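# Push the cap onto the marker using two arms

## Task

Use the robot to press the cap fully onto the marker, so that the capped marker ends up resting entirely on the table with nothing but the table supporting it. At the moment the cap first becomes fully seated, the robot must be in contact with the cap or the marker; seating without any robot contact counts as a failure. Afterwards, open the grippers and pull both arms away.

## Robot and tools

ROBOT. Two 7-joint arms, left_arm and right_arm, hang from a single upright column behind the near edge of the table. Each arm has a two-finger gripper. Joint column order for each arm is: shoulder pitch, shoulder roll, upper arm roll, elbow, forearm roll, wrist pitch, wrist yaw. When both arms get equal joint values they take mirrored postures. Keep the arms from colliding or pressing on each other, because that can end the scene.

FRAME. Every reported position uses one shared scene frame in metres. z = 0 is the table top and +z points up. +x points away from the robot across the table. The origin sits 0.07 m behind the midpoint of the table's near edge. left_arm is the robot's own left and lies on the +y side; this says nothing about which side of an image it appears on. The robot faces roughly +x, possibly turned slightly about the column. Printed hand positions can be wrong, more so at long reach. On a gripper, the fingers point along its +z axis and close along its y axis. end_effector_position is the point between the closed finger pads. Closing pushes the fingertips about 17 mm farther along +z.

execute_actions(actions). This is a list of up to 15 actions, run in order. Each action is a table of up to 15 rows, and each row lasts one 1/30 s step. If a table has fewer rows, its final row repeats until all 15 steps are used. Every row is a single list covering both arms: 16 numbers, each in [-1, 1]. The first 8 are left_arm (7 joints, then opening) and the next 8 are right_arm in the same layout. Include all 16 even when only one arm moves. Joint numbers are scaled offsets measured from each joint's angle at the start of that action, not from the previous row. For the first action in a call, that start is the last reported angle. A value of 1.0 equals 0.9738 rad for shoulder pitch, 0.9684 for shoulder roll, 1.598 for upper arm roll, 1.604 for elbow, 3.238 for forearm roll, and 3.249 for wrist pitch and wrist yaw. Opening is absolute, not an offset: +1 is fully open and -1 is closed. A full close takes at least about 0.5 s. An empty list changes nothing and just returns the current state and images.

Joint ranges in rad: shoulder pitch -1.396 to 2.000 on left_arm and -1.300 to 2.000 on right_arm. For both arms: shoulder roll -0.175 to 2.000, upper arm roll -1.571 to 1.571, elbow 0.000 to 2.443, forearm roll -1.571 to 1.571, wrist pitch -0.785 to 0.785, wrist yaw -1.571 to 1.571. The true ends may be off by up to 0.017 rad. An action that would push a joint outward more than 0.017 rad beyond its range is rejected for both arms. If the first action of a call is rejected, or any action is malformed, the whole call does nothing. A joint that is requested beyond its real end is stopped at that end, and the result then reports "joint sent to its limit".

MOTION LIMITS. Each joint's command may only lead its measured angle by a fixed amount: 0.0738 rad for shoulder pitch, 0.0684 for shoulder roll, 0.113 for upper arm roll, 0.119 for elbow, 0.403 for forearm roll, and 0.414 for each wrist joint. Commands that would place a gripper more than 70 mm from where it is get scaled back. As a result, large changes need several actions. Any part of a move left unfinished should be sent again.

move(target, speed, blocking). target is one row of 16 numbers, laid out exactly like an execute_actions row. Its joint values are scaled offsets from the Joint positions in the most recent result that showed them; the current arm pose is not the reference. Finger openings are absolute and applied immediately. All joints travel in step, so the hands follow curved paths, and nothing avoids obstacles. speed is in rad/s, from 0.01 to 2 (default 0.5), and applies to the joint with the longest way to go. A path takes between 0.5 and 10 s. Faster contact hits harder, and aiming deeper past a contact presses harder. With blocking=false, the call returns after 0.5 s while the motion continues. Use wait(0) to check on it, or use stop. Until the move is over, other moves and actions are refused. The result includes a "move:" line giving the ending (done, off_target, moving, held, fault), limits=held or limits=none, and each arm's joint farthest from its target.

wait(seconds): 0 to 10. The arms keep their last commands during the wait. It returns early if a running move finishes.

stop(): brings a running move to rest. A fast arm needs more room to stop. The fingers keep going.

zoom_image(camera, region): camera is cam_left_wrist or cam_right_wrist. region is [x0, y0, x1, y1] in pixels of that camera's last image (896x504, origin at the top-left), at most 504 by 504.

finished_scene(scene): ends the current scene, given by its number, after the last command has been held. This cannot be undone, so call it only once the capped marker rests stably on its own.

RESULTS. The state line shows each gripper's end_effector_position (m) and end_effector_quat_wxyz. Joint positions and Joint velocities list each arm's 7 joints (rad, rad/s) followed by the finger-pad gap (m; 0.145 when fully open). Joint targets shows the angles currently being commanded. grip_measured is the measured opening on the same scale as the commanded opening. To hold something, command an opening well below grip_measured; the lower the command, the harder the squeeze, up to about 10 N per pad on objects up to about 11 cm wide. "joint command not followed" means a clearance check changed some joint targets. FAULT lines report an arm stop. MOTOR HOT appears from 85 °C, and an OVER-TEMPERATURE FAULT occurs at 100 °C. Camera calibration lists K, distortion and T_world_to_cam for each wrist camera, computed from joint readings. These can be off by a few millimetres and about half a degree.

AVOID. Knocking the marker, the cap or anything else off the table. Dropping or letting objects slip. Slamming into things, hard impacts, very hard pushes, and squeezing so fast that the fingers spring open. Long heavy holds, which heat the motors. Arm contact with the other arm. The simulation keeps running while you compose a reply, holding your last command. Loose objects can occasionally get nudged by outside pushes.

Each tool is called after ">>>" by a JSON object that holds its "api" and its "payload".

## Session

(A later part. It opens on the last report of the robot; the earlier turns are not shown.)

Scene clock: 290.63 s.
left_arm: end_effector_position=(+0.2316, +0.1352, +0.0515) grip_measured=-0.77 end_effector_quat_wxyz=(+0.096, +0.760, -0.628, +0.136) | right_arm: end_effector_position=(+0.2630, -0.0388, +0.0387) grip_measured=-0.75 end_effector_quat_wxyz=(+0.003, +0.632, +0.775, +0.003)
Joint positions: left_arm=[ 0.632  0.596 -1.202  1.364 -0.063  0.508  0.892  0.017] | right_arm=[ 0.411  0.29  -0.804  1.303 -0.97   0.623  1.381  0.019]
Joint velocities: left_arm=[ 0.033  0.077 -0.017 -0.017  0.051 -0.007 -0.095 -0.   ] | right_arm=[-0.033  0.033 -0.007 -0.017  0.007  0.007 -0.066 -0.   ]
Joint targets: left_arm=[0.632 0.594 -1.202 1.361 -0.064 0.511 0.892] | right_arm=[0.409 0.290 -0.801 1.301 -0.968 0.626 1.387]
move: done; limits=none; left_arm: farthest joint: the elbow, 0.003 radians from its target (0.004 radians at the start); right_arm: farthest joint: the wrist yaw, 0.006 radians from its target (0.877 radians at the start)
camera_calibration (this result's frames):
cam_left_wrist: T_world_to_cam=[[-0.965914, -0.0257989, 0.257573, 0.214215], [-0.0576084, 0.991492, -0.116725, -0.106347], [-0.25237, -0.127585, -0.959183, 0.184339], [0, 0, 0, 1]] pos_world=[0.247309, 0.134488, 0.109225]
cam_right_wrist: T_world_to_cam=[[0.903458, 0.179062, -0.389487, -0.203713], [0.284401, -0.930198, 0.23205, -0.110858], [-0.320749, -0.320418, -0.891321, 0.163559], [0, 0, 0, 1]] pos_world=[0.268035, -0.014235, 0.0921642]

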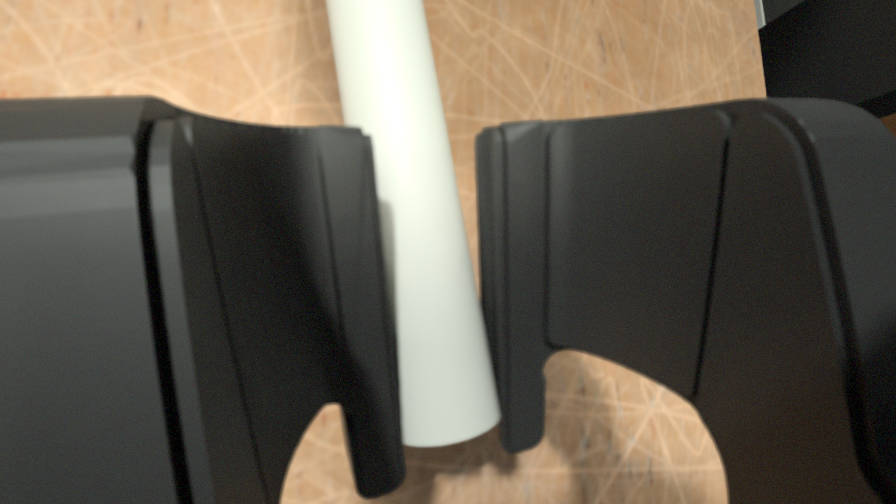

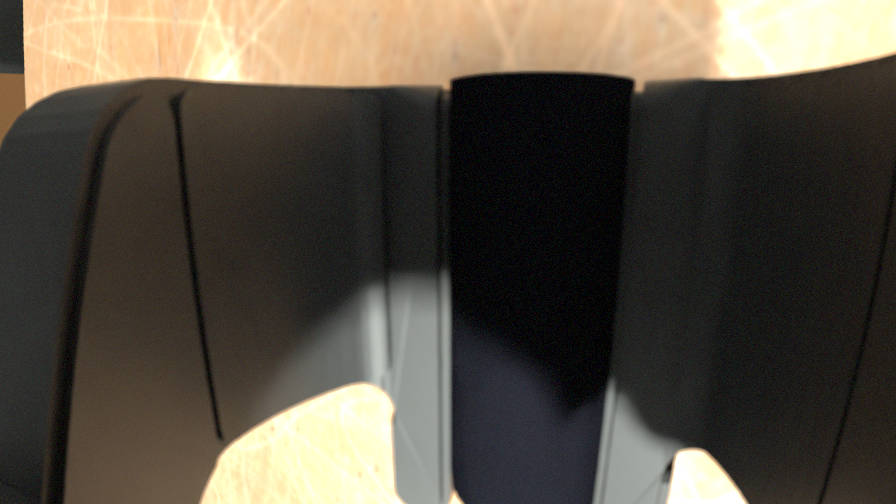

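>>> {"api": "move", "payload": {"target": [0,-0.096,0,-0.013,-0.0095,0.022,0,-1,0,0,0,0,0,0,0,-1], "speed": 0.15}}

Scene clock: 298.80 s.
left_arm: end_effector_position=(+0.2364, +0.1071, +0.0513) grip_measured=-0.77 end_effector_quat_wxyz=(+0.098, +0.760, -0.628, +0.136) | right_arm: end_effector_position=(+0.2629, -0.0389, +0.0387) grip_measured=-0.75 end_effector_quat_wxyz=(+0.003, +0.632, +0.775, +0.003)
Joint positions: left_arm=[ 0.632  0.502 -1.202  1.346 -0.092  0.576  0.892  0.017] | right_arm=[ 0.411  0.29  -0.804  1.303 -0.97   0.623  1.381  0.019]
Joint velocities: left_arm=[-0.033 -0.011 -0.002 -0.017 -0.007 -0.095 -0.022  0.   ] | right_arm=[-0.033 -0.011  0.017  0.012  0.037 -0.095 -0.037 -0.   ]
Joint targets: left_arm=[0.632 0.503 -1.202 1.343 -0.093 0.579 0.892] | right_arm=[0.411 0.290 -0.804 1.303 -0.970 0.623 1.381]
move: done; limits=none; left_arm: farthest joint: the elbow, 0.003 radians from its target (0.021 radians at the start); right_arm: farthest joint: the shoulder pitch, 0.000 radians from its target (0.000 radians at the start)
camera_calibration (this result's frames):
cam_left_wrist: T_world_to_cam=[[-0.965176, -0.0244644, 0.260455, 0.217714], [-0.0573244, 0.991199, -0.119326, -0.0781066], [-0.255243, -0.130101, -0.958084, 0.182699], [0, 0, 0, 1]] pos_world=[0.252287, 0.106515, 0.109016]
cam_right_wrist: T_world_to_cam=[[0.903385, 0.178667, -0.389838, -0.203638], [0.284135, -0.930272, 0.232082, -0.110797], [-0.32119, -0.320426, -0.891159, 0.163641], [0, 0, 0, 1]] pos_world=[0.268005, -0.0142534, 0.0921585]

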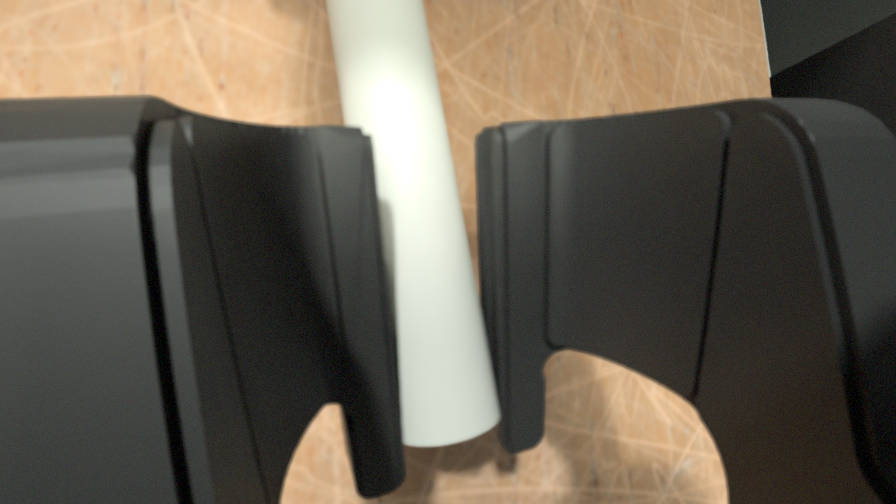

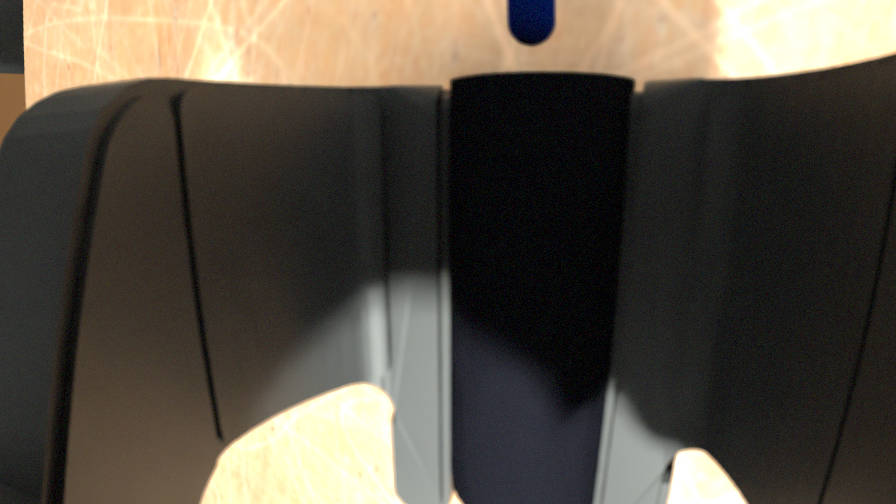

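>>> {"api": "move", "payload": {"target": [0,-0.044,0,-0.011,-0.0044,0.0087,-0.004,-1,0,0,0,0,0,0,0,-1], "speed": 0.08}}

Scene clock: 300.67 s.
left_arm: end_effector_position=(+0.2396, +0.0953, +0.0510) grip_measured=-0.77 end_effector_quat_wxyz=(+0.096, +0.760, -0.628, +0.138) | right_arm: end_effector_position=(+0.2629, -0.0389, +0.0387) grip_measured=-0.75 end_effector_quat_wxyz=(+0.003, +0.632, +0.775, +0.003)
Joint positions: left_arm=[ 0.632  0.459 -1.202  1.331 -0.105  0.602  0.885  0.017] | right_arm=[ 0.411  0.29  -0.804  1.303 -0.97   0.623  1.381  0.019]
Joint velocities: left_arm=[-0.099 -0.011  0.012  0.002  0.007  0.007 -0.022 -0.   ] | right_arm=[-0.011 -0.011  0.002 -0.012 -0.022 -0.022 -0.081 -0.   ]
Joint targets: left_arm=[0.632 0.459 -1.202 1.328 -0.106 0.605 0.879] | right_arm=[0.411 0.290 -0.804 1.303 -0.970 0.623 1.381]
move: done; limits=none; left_arm: farthest joint: the wrist yaw, 0.006 radians from its target (0.013 radians at the start); right_arm: farthest joint: the shoulder pitch, 0.000 radians from its target (0.000 radians at the start)
camera_calibration (this result's frames):
cam_left_wrist: T_world_to_cam=[[-0.966273, -0.0265768, 0.256144, 0.22123], [-0.0589715, 0.991065, -0.119633, -0.0658704], [-0.250676, -0.130703, -0.959207, 0.180622], [0, 0, 0, 1]] pos_world=[0.255161, 0.0947693, 0.108707]
cam_right_wrist: T_world_to_cam=[[0.903385, 0.178667, -0.389838, -0.203638], [0.284135, -0.930272, 0.232082, -0.110797], [-0.32119, -0.320426, -0.891159, 0.163641], [0, 0, 0, 1]] pos_world=[0.268005, -0.0142534, 0.0921585]

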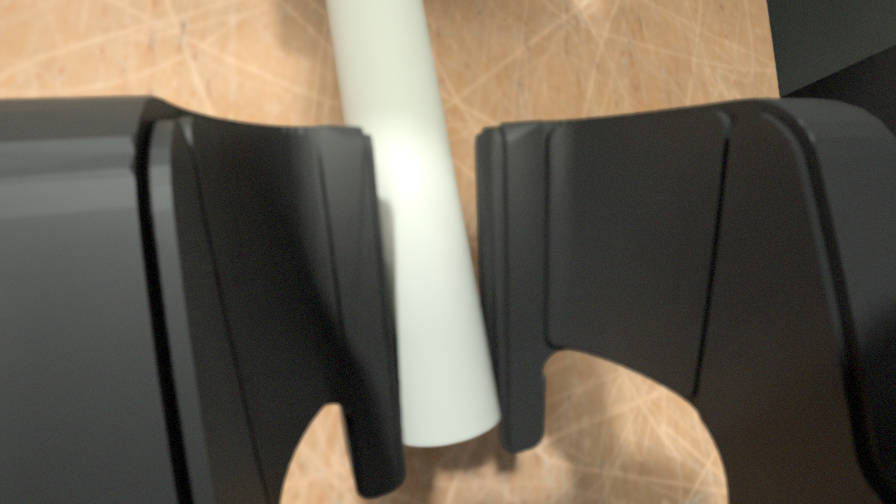

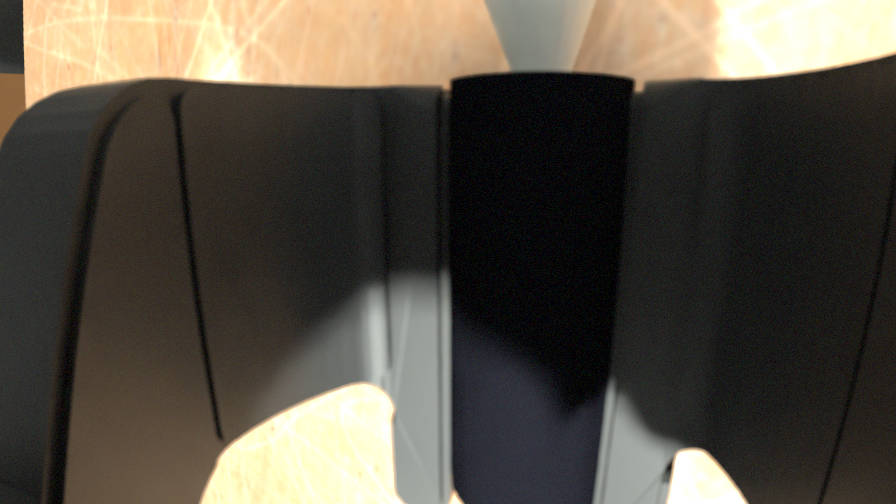

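Entering. Continue 1.5 cm.

>>> {"api": "move", "payload": {"target": [0.002,-0.056,0,-0.0155,-0.0055,0.0098,-0.0025,-1,0,0,0,0,0,0,0,-1], "speed": 0.06}}

Scene clock: 302.70 s.
left_arm: end_effector_position=(+0.2422, +0.0805, +0.0505) grip_measured=-0.77 end_effector_quat_wxyz=(+0.097, +0.760, -0.627, +0.138) | right_arm: end_effector_position=(+0.2629, -0.0389, +0.0387) grip_measured=-0.75 end_effector_quat_wxyz=(+0.003, +0.632, +0.775, +0.003)
Joint positions: left_arm=[ 0.632  0.405 -1.202  1.309 -0.121  0.631  0.883  0.017] | right_arm=[ 0.411  0.29  -0.804  1.303 -0.97   0.623  1.381  0.019]
Joint velocities: left_arm=[ 0.011 -0.033  0.012  0.002 -0.007  0.037  0.066  0.   ] | right_arm=[ 0.011  0.033  0.012 -0.002 -0.007  0.051 -0.037  0.   ]
Joint targets: left_arm=[0.634 0.405 -1.202 1.306 -0.123 0.634 0.877] | right_arm=[0.411 0.290 -0.804 1.303 -0.970 0.623 1.381]
move: done; limits=none; left_arm: farthest joint: the wrist yaw, 0.006 radians from its target (0.008 radians at the start); right_arm: farthest joint: the shoulder pitch, 0.000 radians from its target (0.000 radians at the start)
camera_calibration (this result's frames):
cam_left_wrist: T_world_to_cam=[[-0.966022, -0.0268476, 0.257063, 0.223434], [-0.0596057, 0.990922, -0.120502, -0.0508762], [-0.251494, -0.13173, -0.958852, 0.179131], [0, 0, 0, 1]] pos_world=[0.25786, 0.08001, 0.108193]
cam_right_wrist: T_world_to_cam=[[0.903385, 0.178667, -0.389838, -0.203638], [0.284135, -0.930272, 0.232082, -0.110797], [-0.32119, -0.320426, -0.891159, 0.163641], [0, 0, 0, 1]] pos_world=[0.268005, -0.0142534, 0.0921585]

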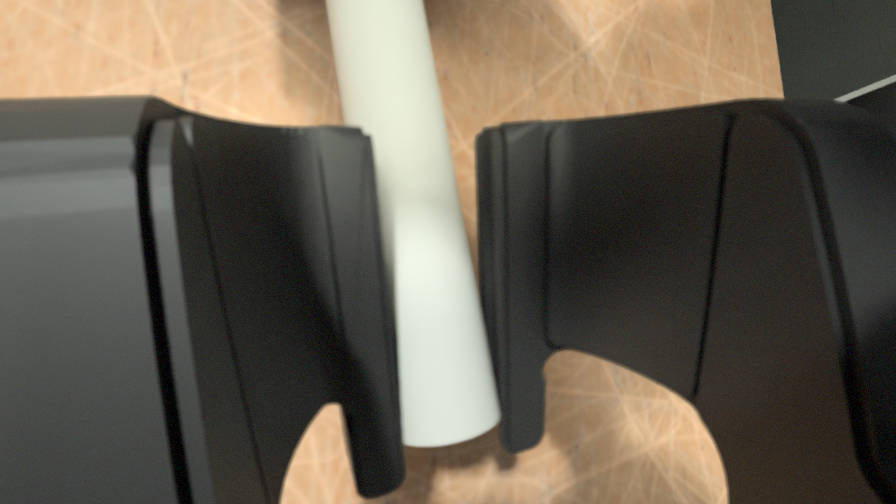

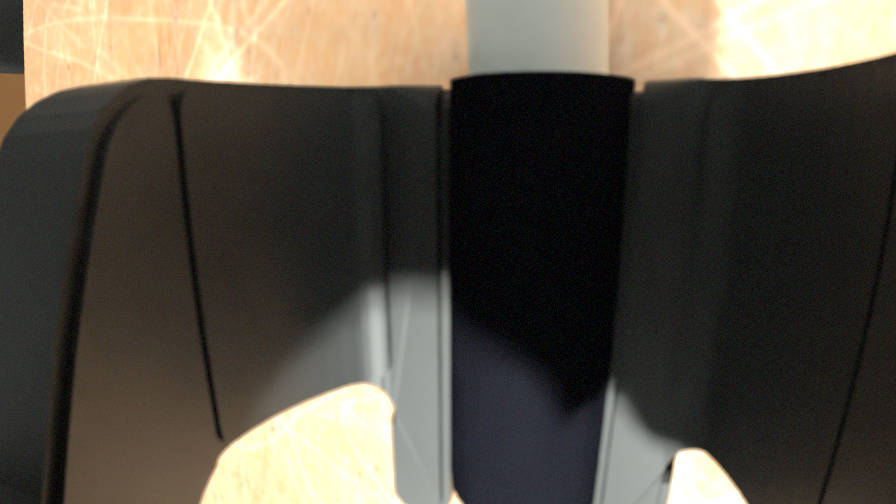

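>>> {"api": "move", "payload": {"target": [0.004,-0.056,0,-0.0175,-0.0055,0.0092,-0.003,-1,0,0,0,0,0,0,0,-1], "speed": 0.06}}

Scene clock: 304.53 s.
left_arm: end_effector_position=(+0.2451, +0.0663, +0.0501) grip_measured=-0.77 end_effector_quat_wxyz=(+0.096, +0.761, -0.627, +0.138) | right_arm: end_effector_position=(+0.2629, -0.0389, +0.0387) grip_measured=-0.75 end_effector_quat_wxyz=(+0.003, +0.632, +0.775, +0.003)
Joint positions: left_arm=[ 0.633  0.351 -1.202  1.284 -0.138  0.658  0.879  0.017] | right_arm=[ 0.411  0.29  -0.804  1.303 -0.97   0.623  1.381  0.019]
Joint velocities: left_arm=[-0.077  0.033  0.017 -0.002 -0.007 -0.022  0.022 -0.   ] | right_arm=[-0.033 -0.077  0.002 -0.007 -0.081 -0.007 -0.051 -0.   ]
Joint targets: left_arm=[0.636 0.351 -1.202 1.281 -0.139 0.661 0.873] | right_arm=[0.411 0.290 -0.804 1.303 -0.970 0.623 1.381]
move: done; limits=none; left_arm: farthest joint: the wrist yaw, 0.005 radians from its target (0.010 radians at the start); right_arm: farthest joint: the shoulder pitch, 0.000 radians from its target (0.000 radians at the start)
camera_calibration (this result's frames):
cam_left_wrist: T_world_to_cam=[[-0.966202, -0.028935, 0.256158, 0.226129], [-0.0614524, 0.990887, -0.119864, -0.0362657], [-0.250355, -0.131554, -0.959175, 0.177322], [0, 0, 0, 1]] pos_world=[0.260651, 0.0658057, 0.107811]
cam_right_wrist: T_world_to_cam=[[0.903385, 0.178667, -0.389838, -0.203638], [0.284135, -0.930272, 0.232082, -0.110797], [-0.32119, -0.320426, -0.891159, 0.163641], [0, 0, 0, 1]] pos_world=[0.268005, -0.0142534, 0.0921585]

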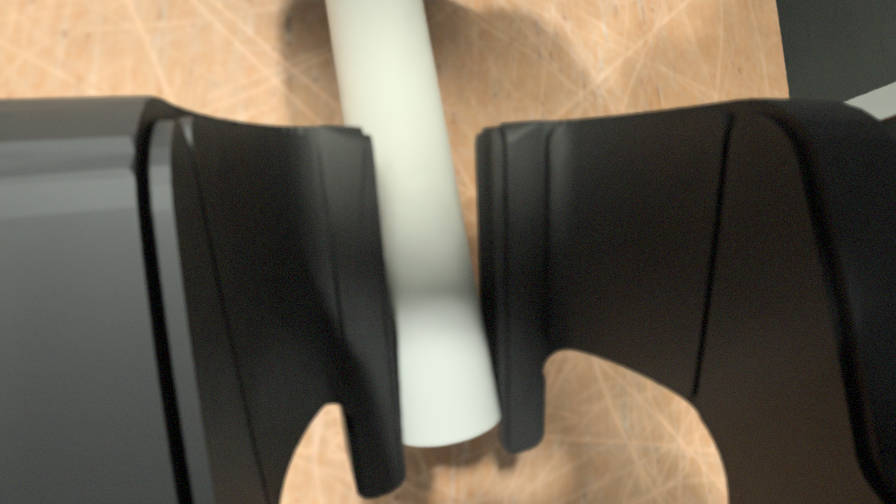

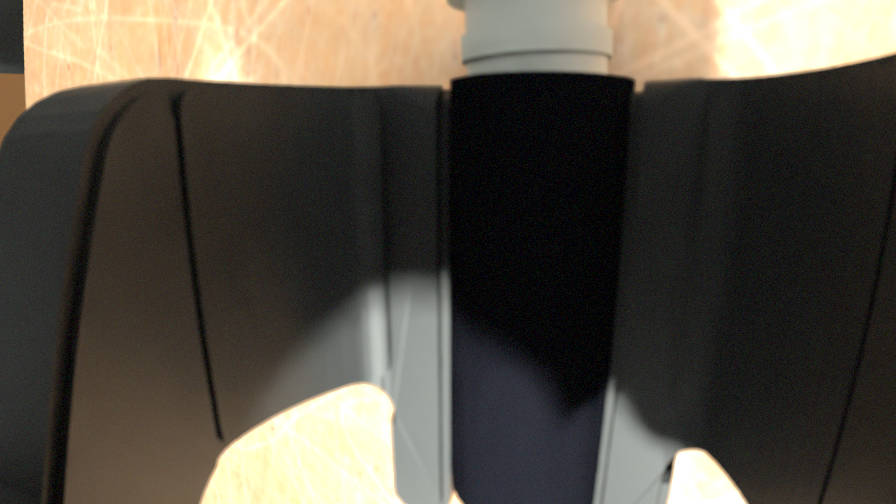

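>>> {"api": "move", "payload": {"target": [0.004,-0.031,0,-0.011,-0.0032,0.0053,-0.003,-1,0,0,0,0,0,0,0,-1], "speed": 0.04}}

Scene clock: 306.23 s.
left_arm: end_effector_position=(+0.2466, +0.0618, +0.0488) grip_measured=-0.77 end_effector_quat_wxyz=(+0.092, +0.764, -0.625, +0.134) | right_arm: end_effector_position=(+0.2641, -0.0407, +0.0386) grip_measured=-0.75 end_effector_quat_wxyz=(+0.007, +0.632, +0.775, +0.002)
Joint positions: left_arm=[ 0.633  0.326 -1.202  1.267 -0.151  0.677  0.877  0.017] | right_arm=[ 0.411  0.292 -0.804  1.303 -0.978  0.623  1.381  0.019]
Joint velocities: left_arm=[-0.033 -0.011 -0.007 -0.007  0.037  0.022 -0.066  0.   ] | right_arm=[-0.033  0.033  0.012  0.002 -0.037  0.037  0.022  0.   ]
Joint targets: left_arm=[0.636 0.321 -1.202 1.266 -0.148 0.675 0.869] | right_arm=[0.411 0.289 -0.804 1.303 -0.970 0.623 1.381]
move: done; limits=none; left_arm: farthest joint: the wrist yaw, 0.007 radians from its target (0.009 radians at the start); right_arm: farthest joint: the forearm roll, 0.008 radians from its target (0.000 radians at the start)
camera_calibration (this result's frames):
cam_left_wrist: T_world_to_cam=[[-0.965799, -0.0386423, 0.256397, 0.228341], [-0.0685637, 0.991696, -0.108805, -0.0307383], [-0.250063, -0.122664, -0.960428, 0.175328], [0, 0, 0, 1]] pos_world=[0.262267, 0.060813, 0.106499]
cam_right_wrist: T_world_to_cam=[[0.905672, 0.176094, -0.38568, -0.205281], [0.282916, -0.928527, 0.240408, -0.112751], [-0.31578, -0.326846, -0.890761, 0.161624], [0, 0, 0, 1]] pos_world=[0.268853, -0.0157171, 0.0919013]

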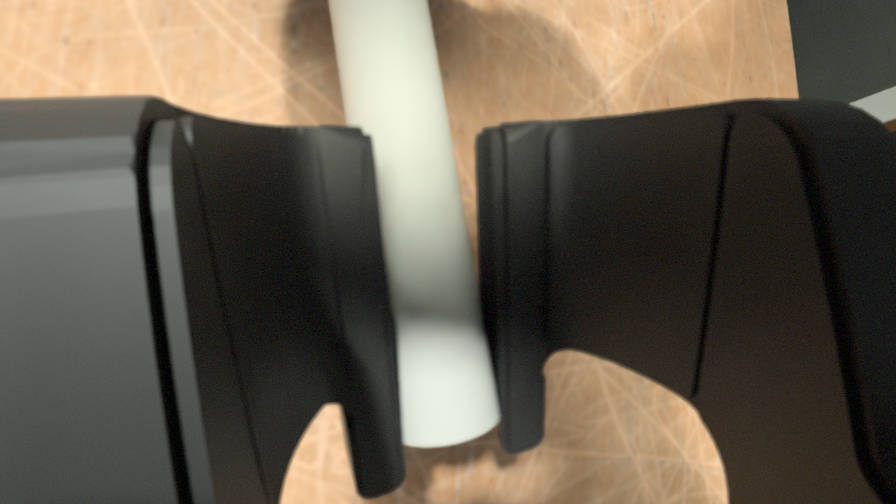

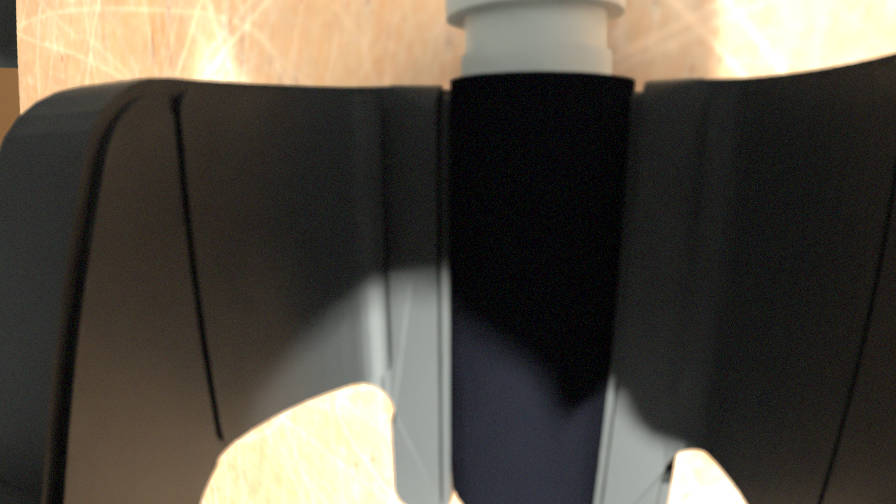

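>>> {"api": "move", "payload": {"target": [0.004,-0.028,0,0,0.002,-0.003,-0.0025,-1,0,-0.012,0,0,0.008,-0.002,0,-1], "speed": 0.04}}

Scene clock: 308.23 s.
left_arm: end_effector_position=(+0.2479, +0.0581, +0.0493) grip_measured=-0.77 end_effector_quat_wxyz=(+0.089, +0.762, -0.626, +0.136) | right_arm: end_effector_position=(+0.2639, -0.0410, +0.0382) grip_measured=-0.75 end_effector_quat_wxyz=(+0.006, +0.632, +0.775, +0.001)
Joint positions: left_arm=[ 0.633  0.312 -1.202  1.264 -0.163  0.684  0.876  0.017] | right_arm=[ 0.411  0.292 -0.804  1.301 -0.976  0.623  1.381  0.019]
Joint velocities: left_arm=[-0.099 -0.055  0.002 -0.007 -0.081 -0.007  0.007 -0.   ] | right_arm=[ 0.011  0.011 -0.017  0.002 -0.007 -0.051  0.007 -0.   ]
Joint targets: left_arm=[0.637 0.299 -1.202 1.267 -0.145 0.667 0.869] | right_arm=[0.411 0.281 -0.804 1.303 -0.952 0.617 1.381]
move: off_target (left_arm, right_arm); limits=none; left_arm: farthest joint: the forearm roll, 0.018 radians from its target (0.007 radians at the start); right_arm: farthest joint: the forearm roll, 0.024 radians from its target (0.025 radians at the start)
camera_calibration (this result's frames):
cam_left_wrist: T_world_to_cam=[[-0.967497, -0.0364832, 0.250238, 0.229859], [-0.0647802, 0.992276, -0.105792, -0.0279877], [-0.244446, -0.118564, -0.962387, 0.17417], [0, 0, 0, 1]] pos_world=[0.26315, 0.0568078, 0.107139]
cam_right_wrist: T_world_to_cam=[[0.904992, 0.174687, -0.38791, -0.204955], [0.282269, -0.928756, 0.240285, -0.11269], [-0.318299, -0.326951, -0.889825, 0.161681], [0, 0, 0, 1]] pos_world=[0.268755, -0.015997, 0.0914415]

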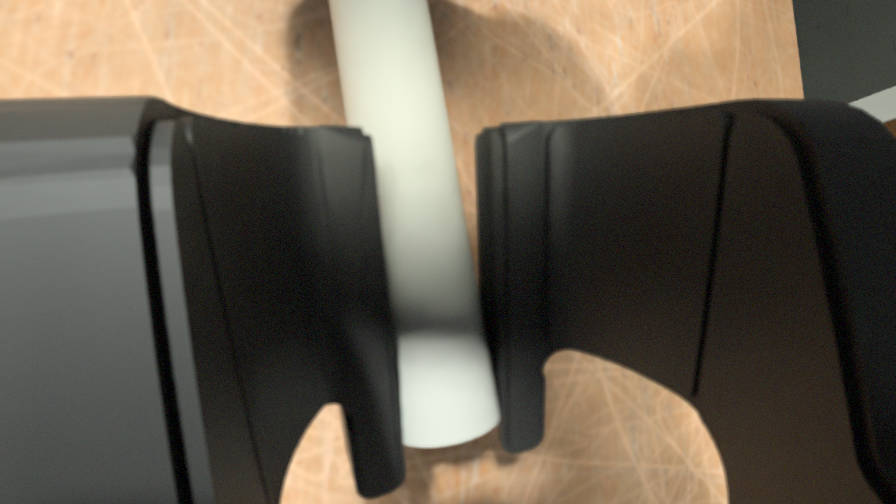

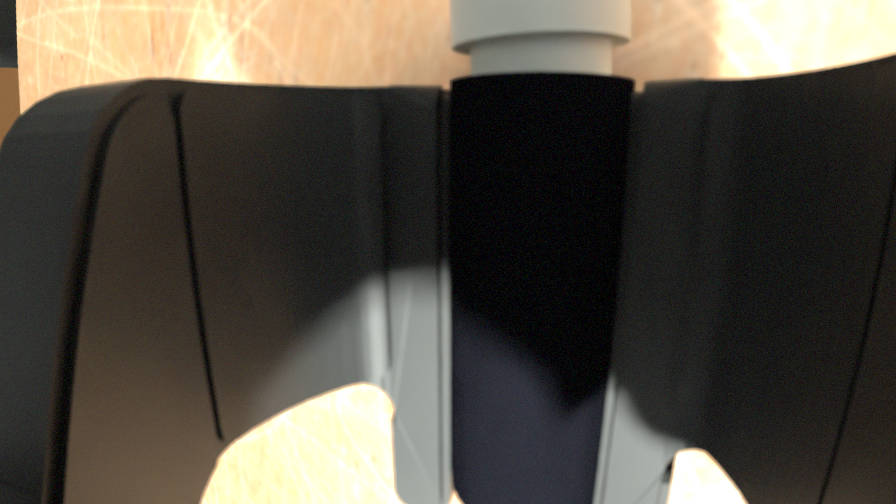

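>>> {"api": "execute_actions", "payload": {"actions": [[[0.004,-0.015,0,0.002,0.0058,-0.0055,-0.002,-1,0,-0.012,0,0.0015,0.0078,-0.002,0,-1],[0.004,-0.017,0,0.002,0.0061,-0.0058,-0.002,-1,0,-0.013,0,0.0015,0.0083,-0.002,0,-1],[0.004,-0.019,0,0.002,0.0064,-0.0061,-0.002,-1,0,-0.014,0,0.002,0.0088,-0.0022,0,-1],[0.004,-0.021,0,0.002,0.0067,-0.0064,-0.002,-1,0,-0.015,0,0.002,0.0093,-0.0023,0,-1],[0.004,-0.023,0,0.002,0.007,-0.0068,-0.002,-1,0,-0.016,0,0.002,0.0098,-0.0024,0,-1],[0.004,-0.025,0,0.002,0.0073,-0.0071,-0.002,-1,0,-0.017,0,0.002,0.0103,-0.0025,0,-1],[0.004,-0.027,0,0.002,0.0076,-0.0074,-0.002,-1,0,-0.018,0,0.002,0.0108,-0.0027,0,-1],[0.004,-0.029,0,0.002,0.0079,-0.0077,-0.002,-1,0,-0.019,0,0.002,0.0113,-0.0028,0,-1],[0.004,-0.031,0,0.002,0.0082,-0.008,-0.002,-1,0,-0.020,0,0.002,0.0118,-0.003,0,-1],[0.004,-0.033,0,0.002,0.0085,-0.0084,-0.002,-1,0,-0.021,0,0.002,0.0123,-0.003,0,-1]]]}}

Scene clock: 311.33 s.
left_arm: end_effector_position=(+0.2488, +0.0533, +0.0501) grip_measured=-0.77 end_effector_quat_wxyz=(+0.089, +0.761, -0.627, +0.138) | right_arm: end_effector_position=(+0.2632, -0.0397, +0.0381) grip_measured=-0.75 end_effector_quat_wxyz=(+0.004, +0.632, +0.775, +0.001)
Joint positions: left_arm=[ 0.634  0.297 -1.202  1.259 -0.166  0.688  0.874  0.017] | right_arm=[ 0.411  0.289 -0.803  1.299 -0.973  0.623  1.381  0.019]
Joint velocities: left_arm=[ 0.011 -0.055 -0.002  0.007 -0.022  0.037  0.007 -0.   ] | right_arm=[ 0.011 -0.011  0.012 -0.037 -0.022 -0.022 -0.022  0.   ]
Joint targets: left_arm=[0.637 0.280 -1.202 1.268 -0.135 0.657 0.869] | right_arm=[0.411 0.272 -0.804 1.304 -0.936 0.613 1.381]
camera_calibration (this result's frames):
cam_left_wrist: T_world_to_cam=[[-0.968332, -0.0329869, 0.247479, 0.230532], [-0.0617903, 0.99206, -0.109539, -0.0236736], [-0.2419, -0.121362, -0.962681, 0.174104], [0, 0, 0, 1]] pos_world=[0.263884, 0.0522197, 0.107962]
cam_right_wrist: T_world_to_cam=[[0.903561, 0.175967, -0.390658, -0.204125], [0.282775, -0.92991, 0.23517, -0.111258], [-0.321895, -0.322959, -0.889989, 0.162951], [0, 0, 0, 1]] pos_world=[0.268353, -0.0149146, 0.091446]

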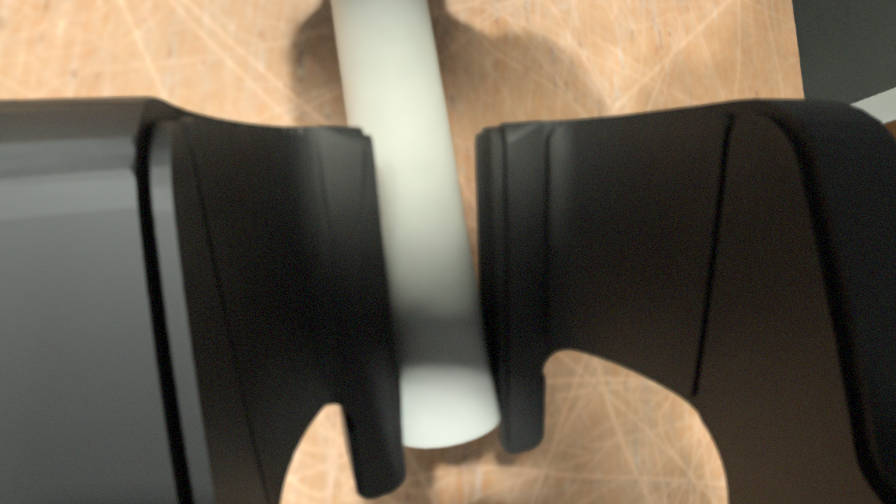

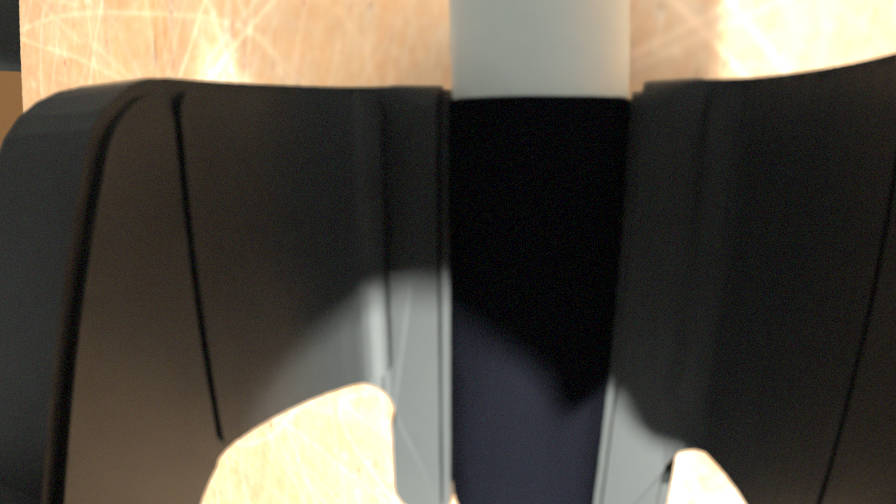

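>>> {"api": "execute_actions", "payload": {"actions": [[[0,0,0,0,0,0,0,-1,0,0,0,0,0,0,0,-1],[0,0,0,0,0,0,0,-1,0,0,0,0,0,0,0,-1],[0,0,0,0,0,0,0,-1,0,0,0,0,0,0,0,-1],[0,0,0,0,0,0,0,-0.9,0,0,0,0,0,0,0,-1],[0,0,0,0,0,0,0,-0.8,0,0,0,0,0,0,0,-1],[0,0,0,0,0,0,0,-0.75,0,0,0,0,0,0,0,-1],[0,0,0,0,0,0,0,-0.7,0,0,0,0,0,0,0,-1],[0,0,0,0,0,0,0,-0.63,0,0,0,0,0,0,0,-1],[0,0,0,0,0,0,0,-0.55,0,0,0,0,0,0,0,-1],[0,0,0,0,0,0,0,-0.45,0,0,0,0,0,0,0,-1],[0,0,0,0,0,0,0,-0.35,0,0,0,0,0,0,0,-1]]]}}

>>> {"api": "move", "payload": {"target": [0.03,0.35,0,0.12,0.03,-0.05,0,-0.35,-0.0107,-0.049,0,-0.092,0.011,-0.0175,-0.041,-1], "speed": 0.3}}

Scene clock: 314.97 s.
left_arm: end_effector_position=(+0.2489, +0.0544, +0.0497) grip_measured=-0.35 end_effector_quat_wxyz=(+0.088, +0.762, -0.627, +0.137) | right_arm: end_effector_position=(+0.2635, -0.0404, +0.0379) grip_measured=-0.75 end_effector_quat_wxyz=(+0.005, +0.632, +0.775, +0.001)
Joint positions: left_arm=[ 0.634  0.298 -1.202  1.258 -0.167  0.69   0.874  0.049] | right_arm=[ 0.411  0.29  -0.803  1.298 -0.974  0.623  1.381  0.019]
Joint velocities: left_arm=[ 0.055 -0.033 -0.002  0.007 -0.066 -0.051 -0.007 -0.   ] | right_arm=[ 0.033 -0.033  0.007  0.002 -0.022 -0.066  0.022 -0.   ]
Joint targets: left_arm=[0.634 0.297 -1.202 1.259 -0.165 0.688 0.874] | right_arm=[0.411 0.289 -0.803 1.299 -0.972 0.623 1.381]
camera_calibration (this result's frames):
cam_left_wrist: T_world_to_cam=[[-0.968187, -0.0360189, 0.24762, 0.230888], [-0.0640248, 0.992303, -0.105994, -0.0244066], [-0.241897, -0.118476, -0.963042, 0.173745], [0, 0, 0, 1]] pos_world=[0.264008, 0.0531197, 0.107564]
cam_right_wrist: T_world_to_cam=[[0.904066, 0.174696, -0.390058, -0.204522], [0.282134, -0.929479, 0.237634, -0.11192], [-0.321037, -0.324886, -0.889598, 0.162367], [0, 0, 0, 1]] pos_world=[0.268604, -0.0155475, 0.0912616]

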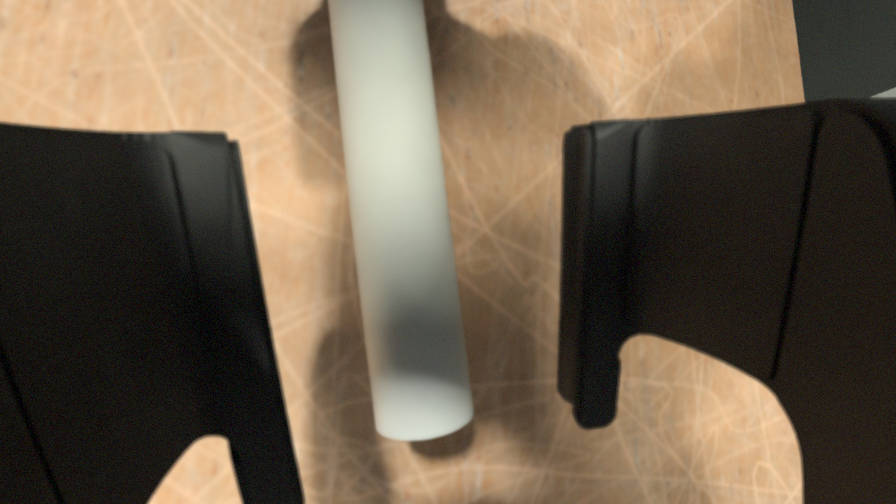

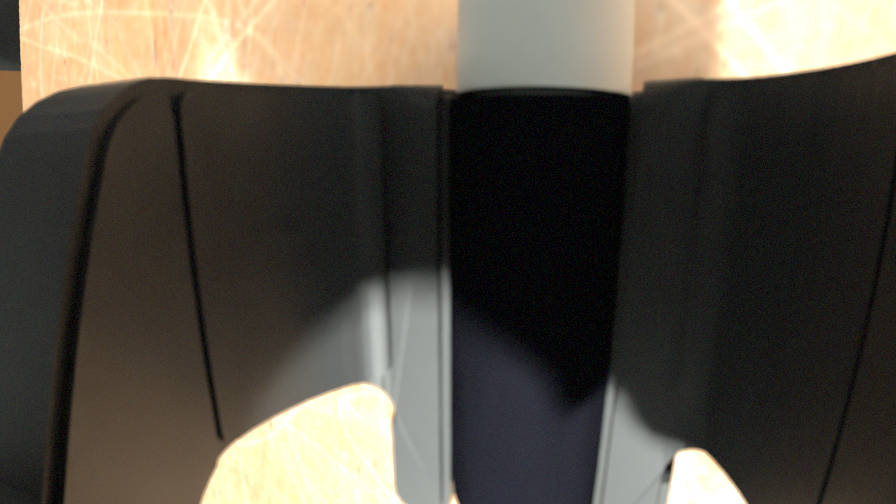

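Scene clock: 316.43 s.
left_arm: end_effector_position=(+0.2406, +0.1380, +0.0699) grip_measured=-0.35 end_effector_quat_wxyz=(+0.070, +0.750, -0.638, +0.157) | right_arm: end_effector_position=(+0.2640, -0.0410, +0.0117) grip_measured=-0.75 end_effector_quat_wxyz=(+0.006, +0.634, +0.774, -0.000)
Joint positions: left_arm=[ 0.66   0.638 -1.202  1.449 -0.072  0.531  0.874  0.049] | right_arm=[ 0.403  0.244 -0.803  1.156 -0.941  0.571  1.259  0.019]
Joint velocities: left_arm=[-0.011 -0.011 -0.022  0.002  0.007 -0.051  0.007  0.   ] | right_arm=[ 0.011 -0.033 -0.002  0.022  0.022 -0.066  0.007 -0.   ]
Joint targets: left_arm=[0.663 0.637 -1.202 1.451 -0.070 0.527 0.874] | right_arm=[0.400 0.242 -0.803 1.151 -0.938 0.566 1.248]
move: off_target (right_arm); limits=none; left_arm: farthest joint: the shoulder pitch, 0.003 radians from its target (0.030 radians at the start); right_arm: farthest joint: the wrist yaw, 0.012 radians from its target (0.134 radians at the start)
camera_calibration (this result's frames):
cam_left_wrist: T_world_to_cam=[[-0.981665, -0.0137415, 0.190116, 0.2251], [-0.0343821, 0.993803, -0.1057, -0.113068], [-0.187486, -0.110299, -0.976055, 0.18783], [0, 0, 0, 1]] pos_world=[0.252301, 0.136178, 0.128586]
cam_right_wrist: T_world_to_cam=[[0.904407, 0.171165, -0.390833, -0.215298], [0.279729, -0.929542, 0.240216, -0.10573], [-0.322179, -0.32658, -0.888564, 0.139266], [0, 0, 0, 1]] pos_world=[0.269161, -0.0159478, 0.0649991]

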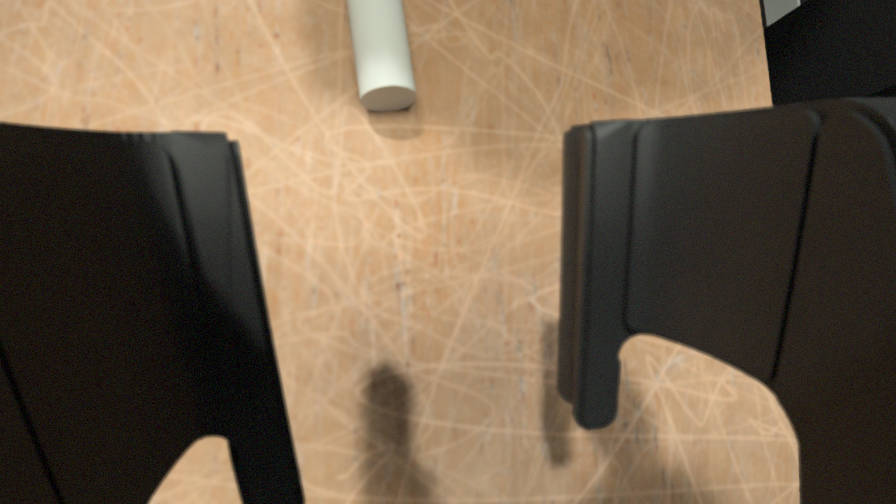

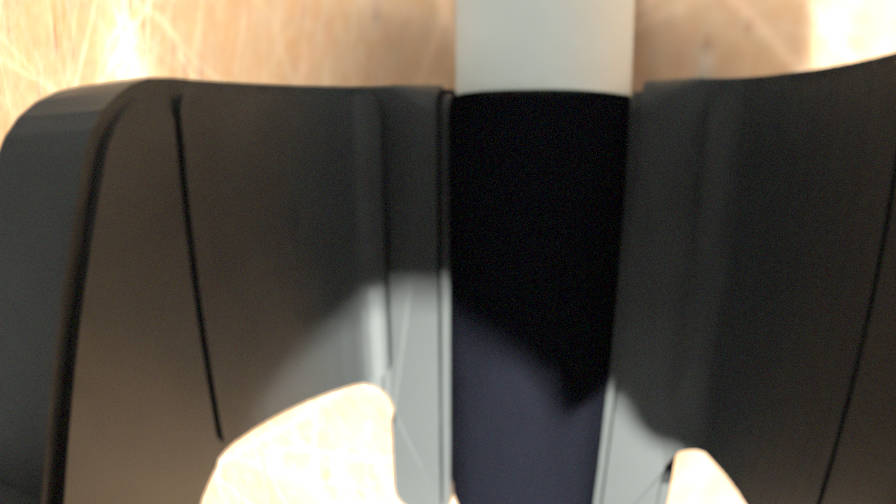

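On the table. Release and lift.

>>> {"api": "execute_actions", "payload": {"actions": [[[0,0,0,0,0,0,0,-0.35,0,0,0,0,0,0,0,-0.9],[0,0,0,0,0,0,0,-0.35,0,0,0,0,0,0,0,-0.8],[0,0,0,0,0,0,0,-0.35,0,0,0,0,0,0,0,-0.76],[0,0,0,0,0,0,0,-0.35,0,0,0,0,0,0,0,-0.73],[0,0,0,0,0,0,0,-0.35,0,0,0,0,0,0,0,-0.7],[0,0,0,0,0,0,0,-0.35,0,0,0,0,0,0,0,-0.65],[0,0,0,0,0,0,0,-0.35,0,0,0,0,0,0,0,-0.58],[0,0,0,0,0,0,0,-0.35,0,0,0,0,0,0,0,-0.5],[0,0,0,0,0,0,0,-0.35,0,0,0,0,0,0,0,-0.4],[0,0,0,0,0,0,0,-0.35,0,0,0,0,0,0,0,-0.3]]]}}

>>> {"api": "move", "payload": {"target": [0,0.1,0,0.05,0,0,0,-0.35,0.025,0.16,0,0.24,-0.02,0.03,0.08,-0.3], "speed": 0.6}}

Scene clock: 319.67 s.
left_arm: end_effector_position=(+0.2406, +0.1380, +0.0699) grip_measured=-0.35 end_effector_quat_wxyz=(+0.070, +0.750, -0.638, +0.157) | right_arm: end_effector_position=(+0.2641, -0.0410, +0.0117) grip_measured=-0.30 end_effector_quat_wxyz=(+0.006, +0.633, +0.774, -0.000)
Joint positions: left_arm=[ 0.66   0.638 -1.202  1.449 -0.072  0.531  0.874  0.049] | right_arm=[ 0.403  0.244 -0.803  1.156 -0.942  0.571  1.259  0.053]
Joint velocities: left_arm=[ 0.011 -0.077  0.002  0.022 -0.081  0.022 -0.022 -0.   ] | right_arm=[-0.011 -0.055 -0.002  0.017 -0.051 -0.051  0.007  0.   ]
Joint targets: left_arm=[0.660 0.638 -1.202 1.449 -0.072 0.531 0.874] | right_arm=[0.403 0.244 -0.803 1.156 -0.941 0.571 1.259]
camera_calibration (this result's frames):
cam_left_wrist: T_world_to_cam=[[-0.981665, -0.0137415, 0.190116, 0.2251], [-0.0343821, 0.993803, -0.1057, -0.113068], [-0.187486, -0.110299, -0.976055, 0.18783], [0, 0, 0, 1]] pos_world=[0.252301, 0.136178, 0.128586]
cam_right_wrist: T_world_to_cam=[[0.904493, 0.171152, -0.390641, -0.215355], [0.279758, -0.929452, 0.24053, -0.105789], [-0.321915, -0.326842, -0.888564, 0.139186], [0, 0, 0, 1]] pos_world=[0.269188, -0.0159757, 0.064995]

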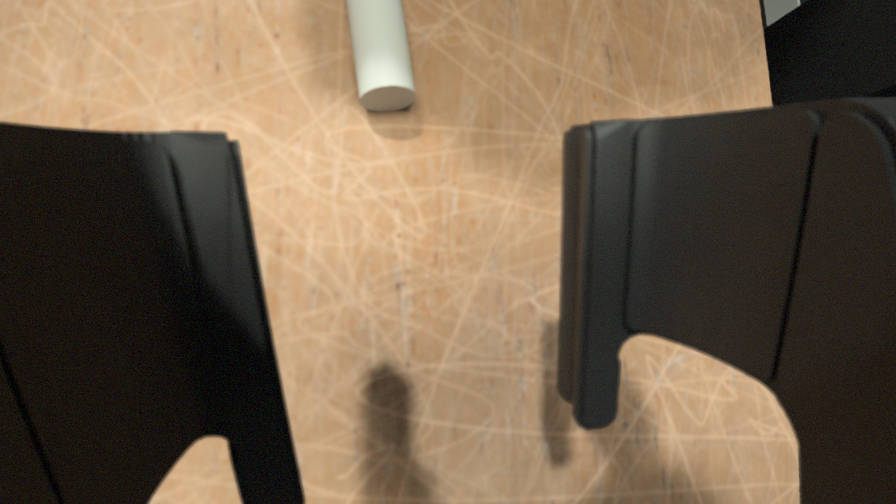

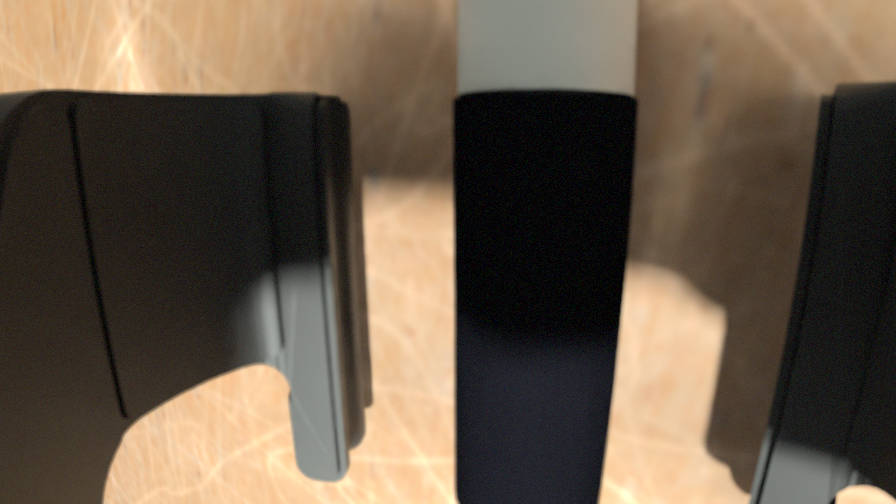

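Scene clock: 320.70 s.
left_arm: end_effector_position=(+0.2329, +0.1600, +0.0783) grip_measured=-0.35 end_effector_quat_wxyz=(+0.052, +0.751, -0.641, +0.152) | right_arm: end_effector_position=(+0.2663, -0.0477, +0.0805) grip_measured=-0.30 end_effector_quat_wxyz=(+0.021, +0.618, +0.786, +0.025)
Joint positions: left_arm=[ 0.66   0.734 -1.202  1.526 -0.072  0.531  0.874  0.049] | right_arm=[ 0.425  0.398 -0.803  1.539 -1.005  0.665  1.513  0.053]
Joint velocities: left_arm=[-0.011  0.011 -0.027  0.002 -0.037 -0.007 -0.037 -0.   ] | right_arm=[-0.033 -0.121 -0.007 -0.017 -0.022 -0.051  0.037 -0.   ]
Joint targets: left_arm=[0.660 0.735 -1.202 1.529 -0.072 0.531 0.874] | right_arm=[0.427 0.399 -0.803 1.541 -1.007 0.669 1.519]
move: done; limits=none; left_arm: farthest joint: the elbow, 0.003 radians from its target (0.081 radians at the start); right_arm: farthest joint: the wrist yaw, 0.005 radians from its target (0.260 radians at the start)
camera_calibration (this result's frames):
cam_left_wrist: T_world_to_cam=[[-0.984448, -0.0207843, 0.174444, 0.219191], [-0.0339375, 0.996772, -0.0727596, -0.137522], [-0.172369, -0.0775482, -0.981975, 0.18864], [0, 0, 0, 1]] pos_world=[0.243631, 0.156262, 0.136997]
cam_right_wrist: T_world_to_cam=[[0.917357, 0.214297, -0.335459, -0.19519], [0.302856, -0.922632, 0.238807, -0.134858], [-0.25833, -0.320667, -0.911284, 0.18401], [0, 0, 0, 1]] pos_world=[0.267437, -0.0235898, 0.134412]

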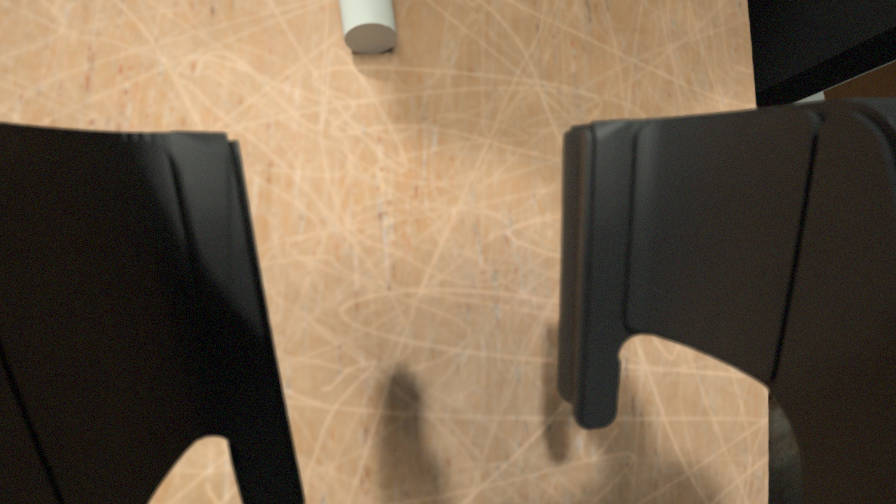

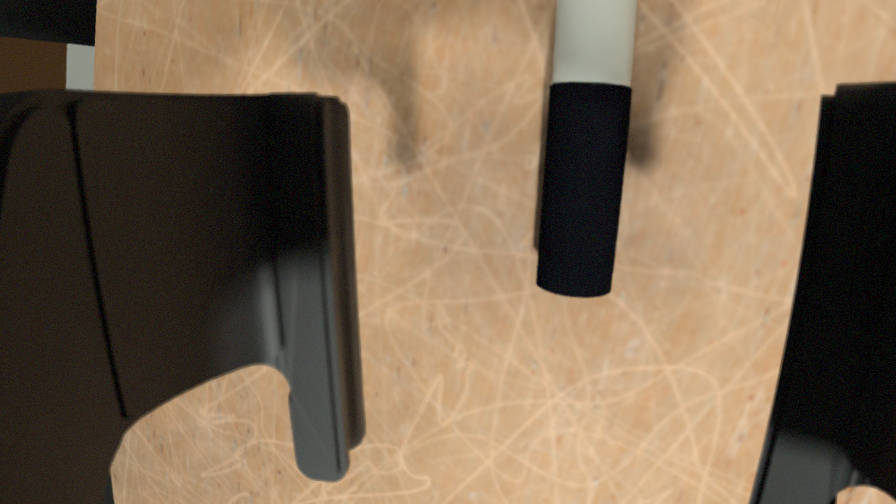

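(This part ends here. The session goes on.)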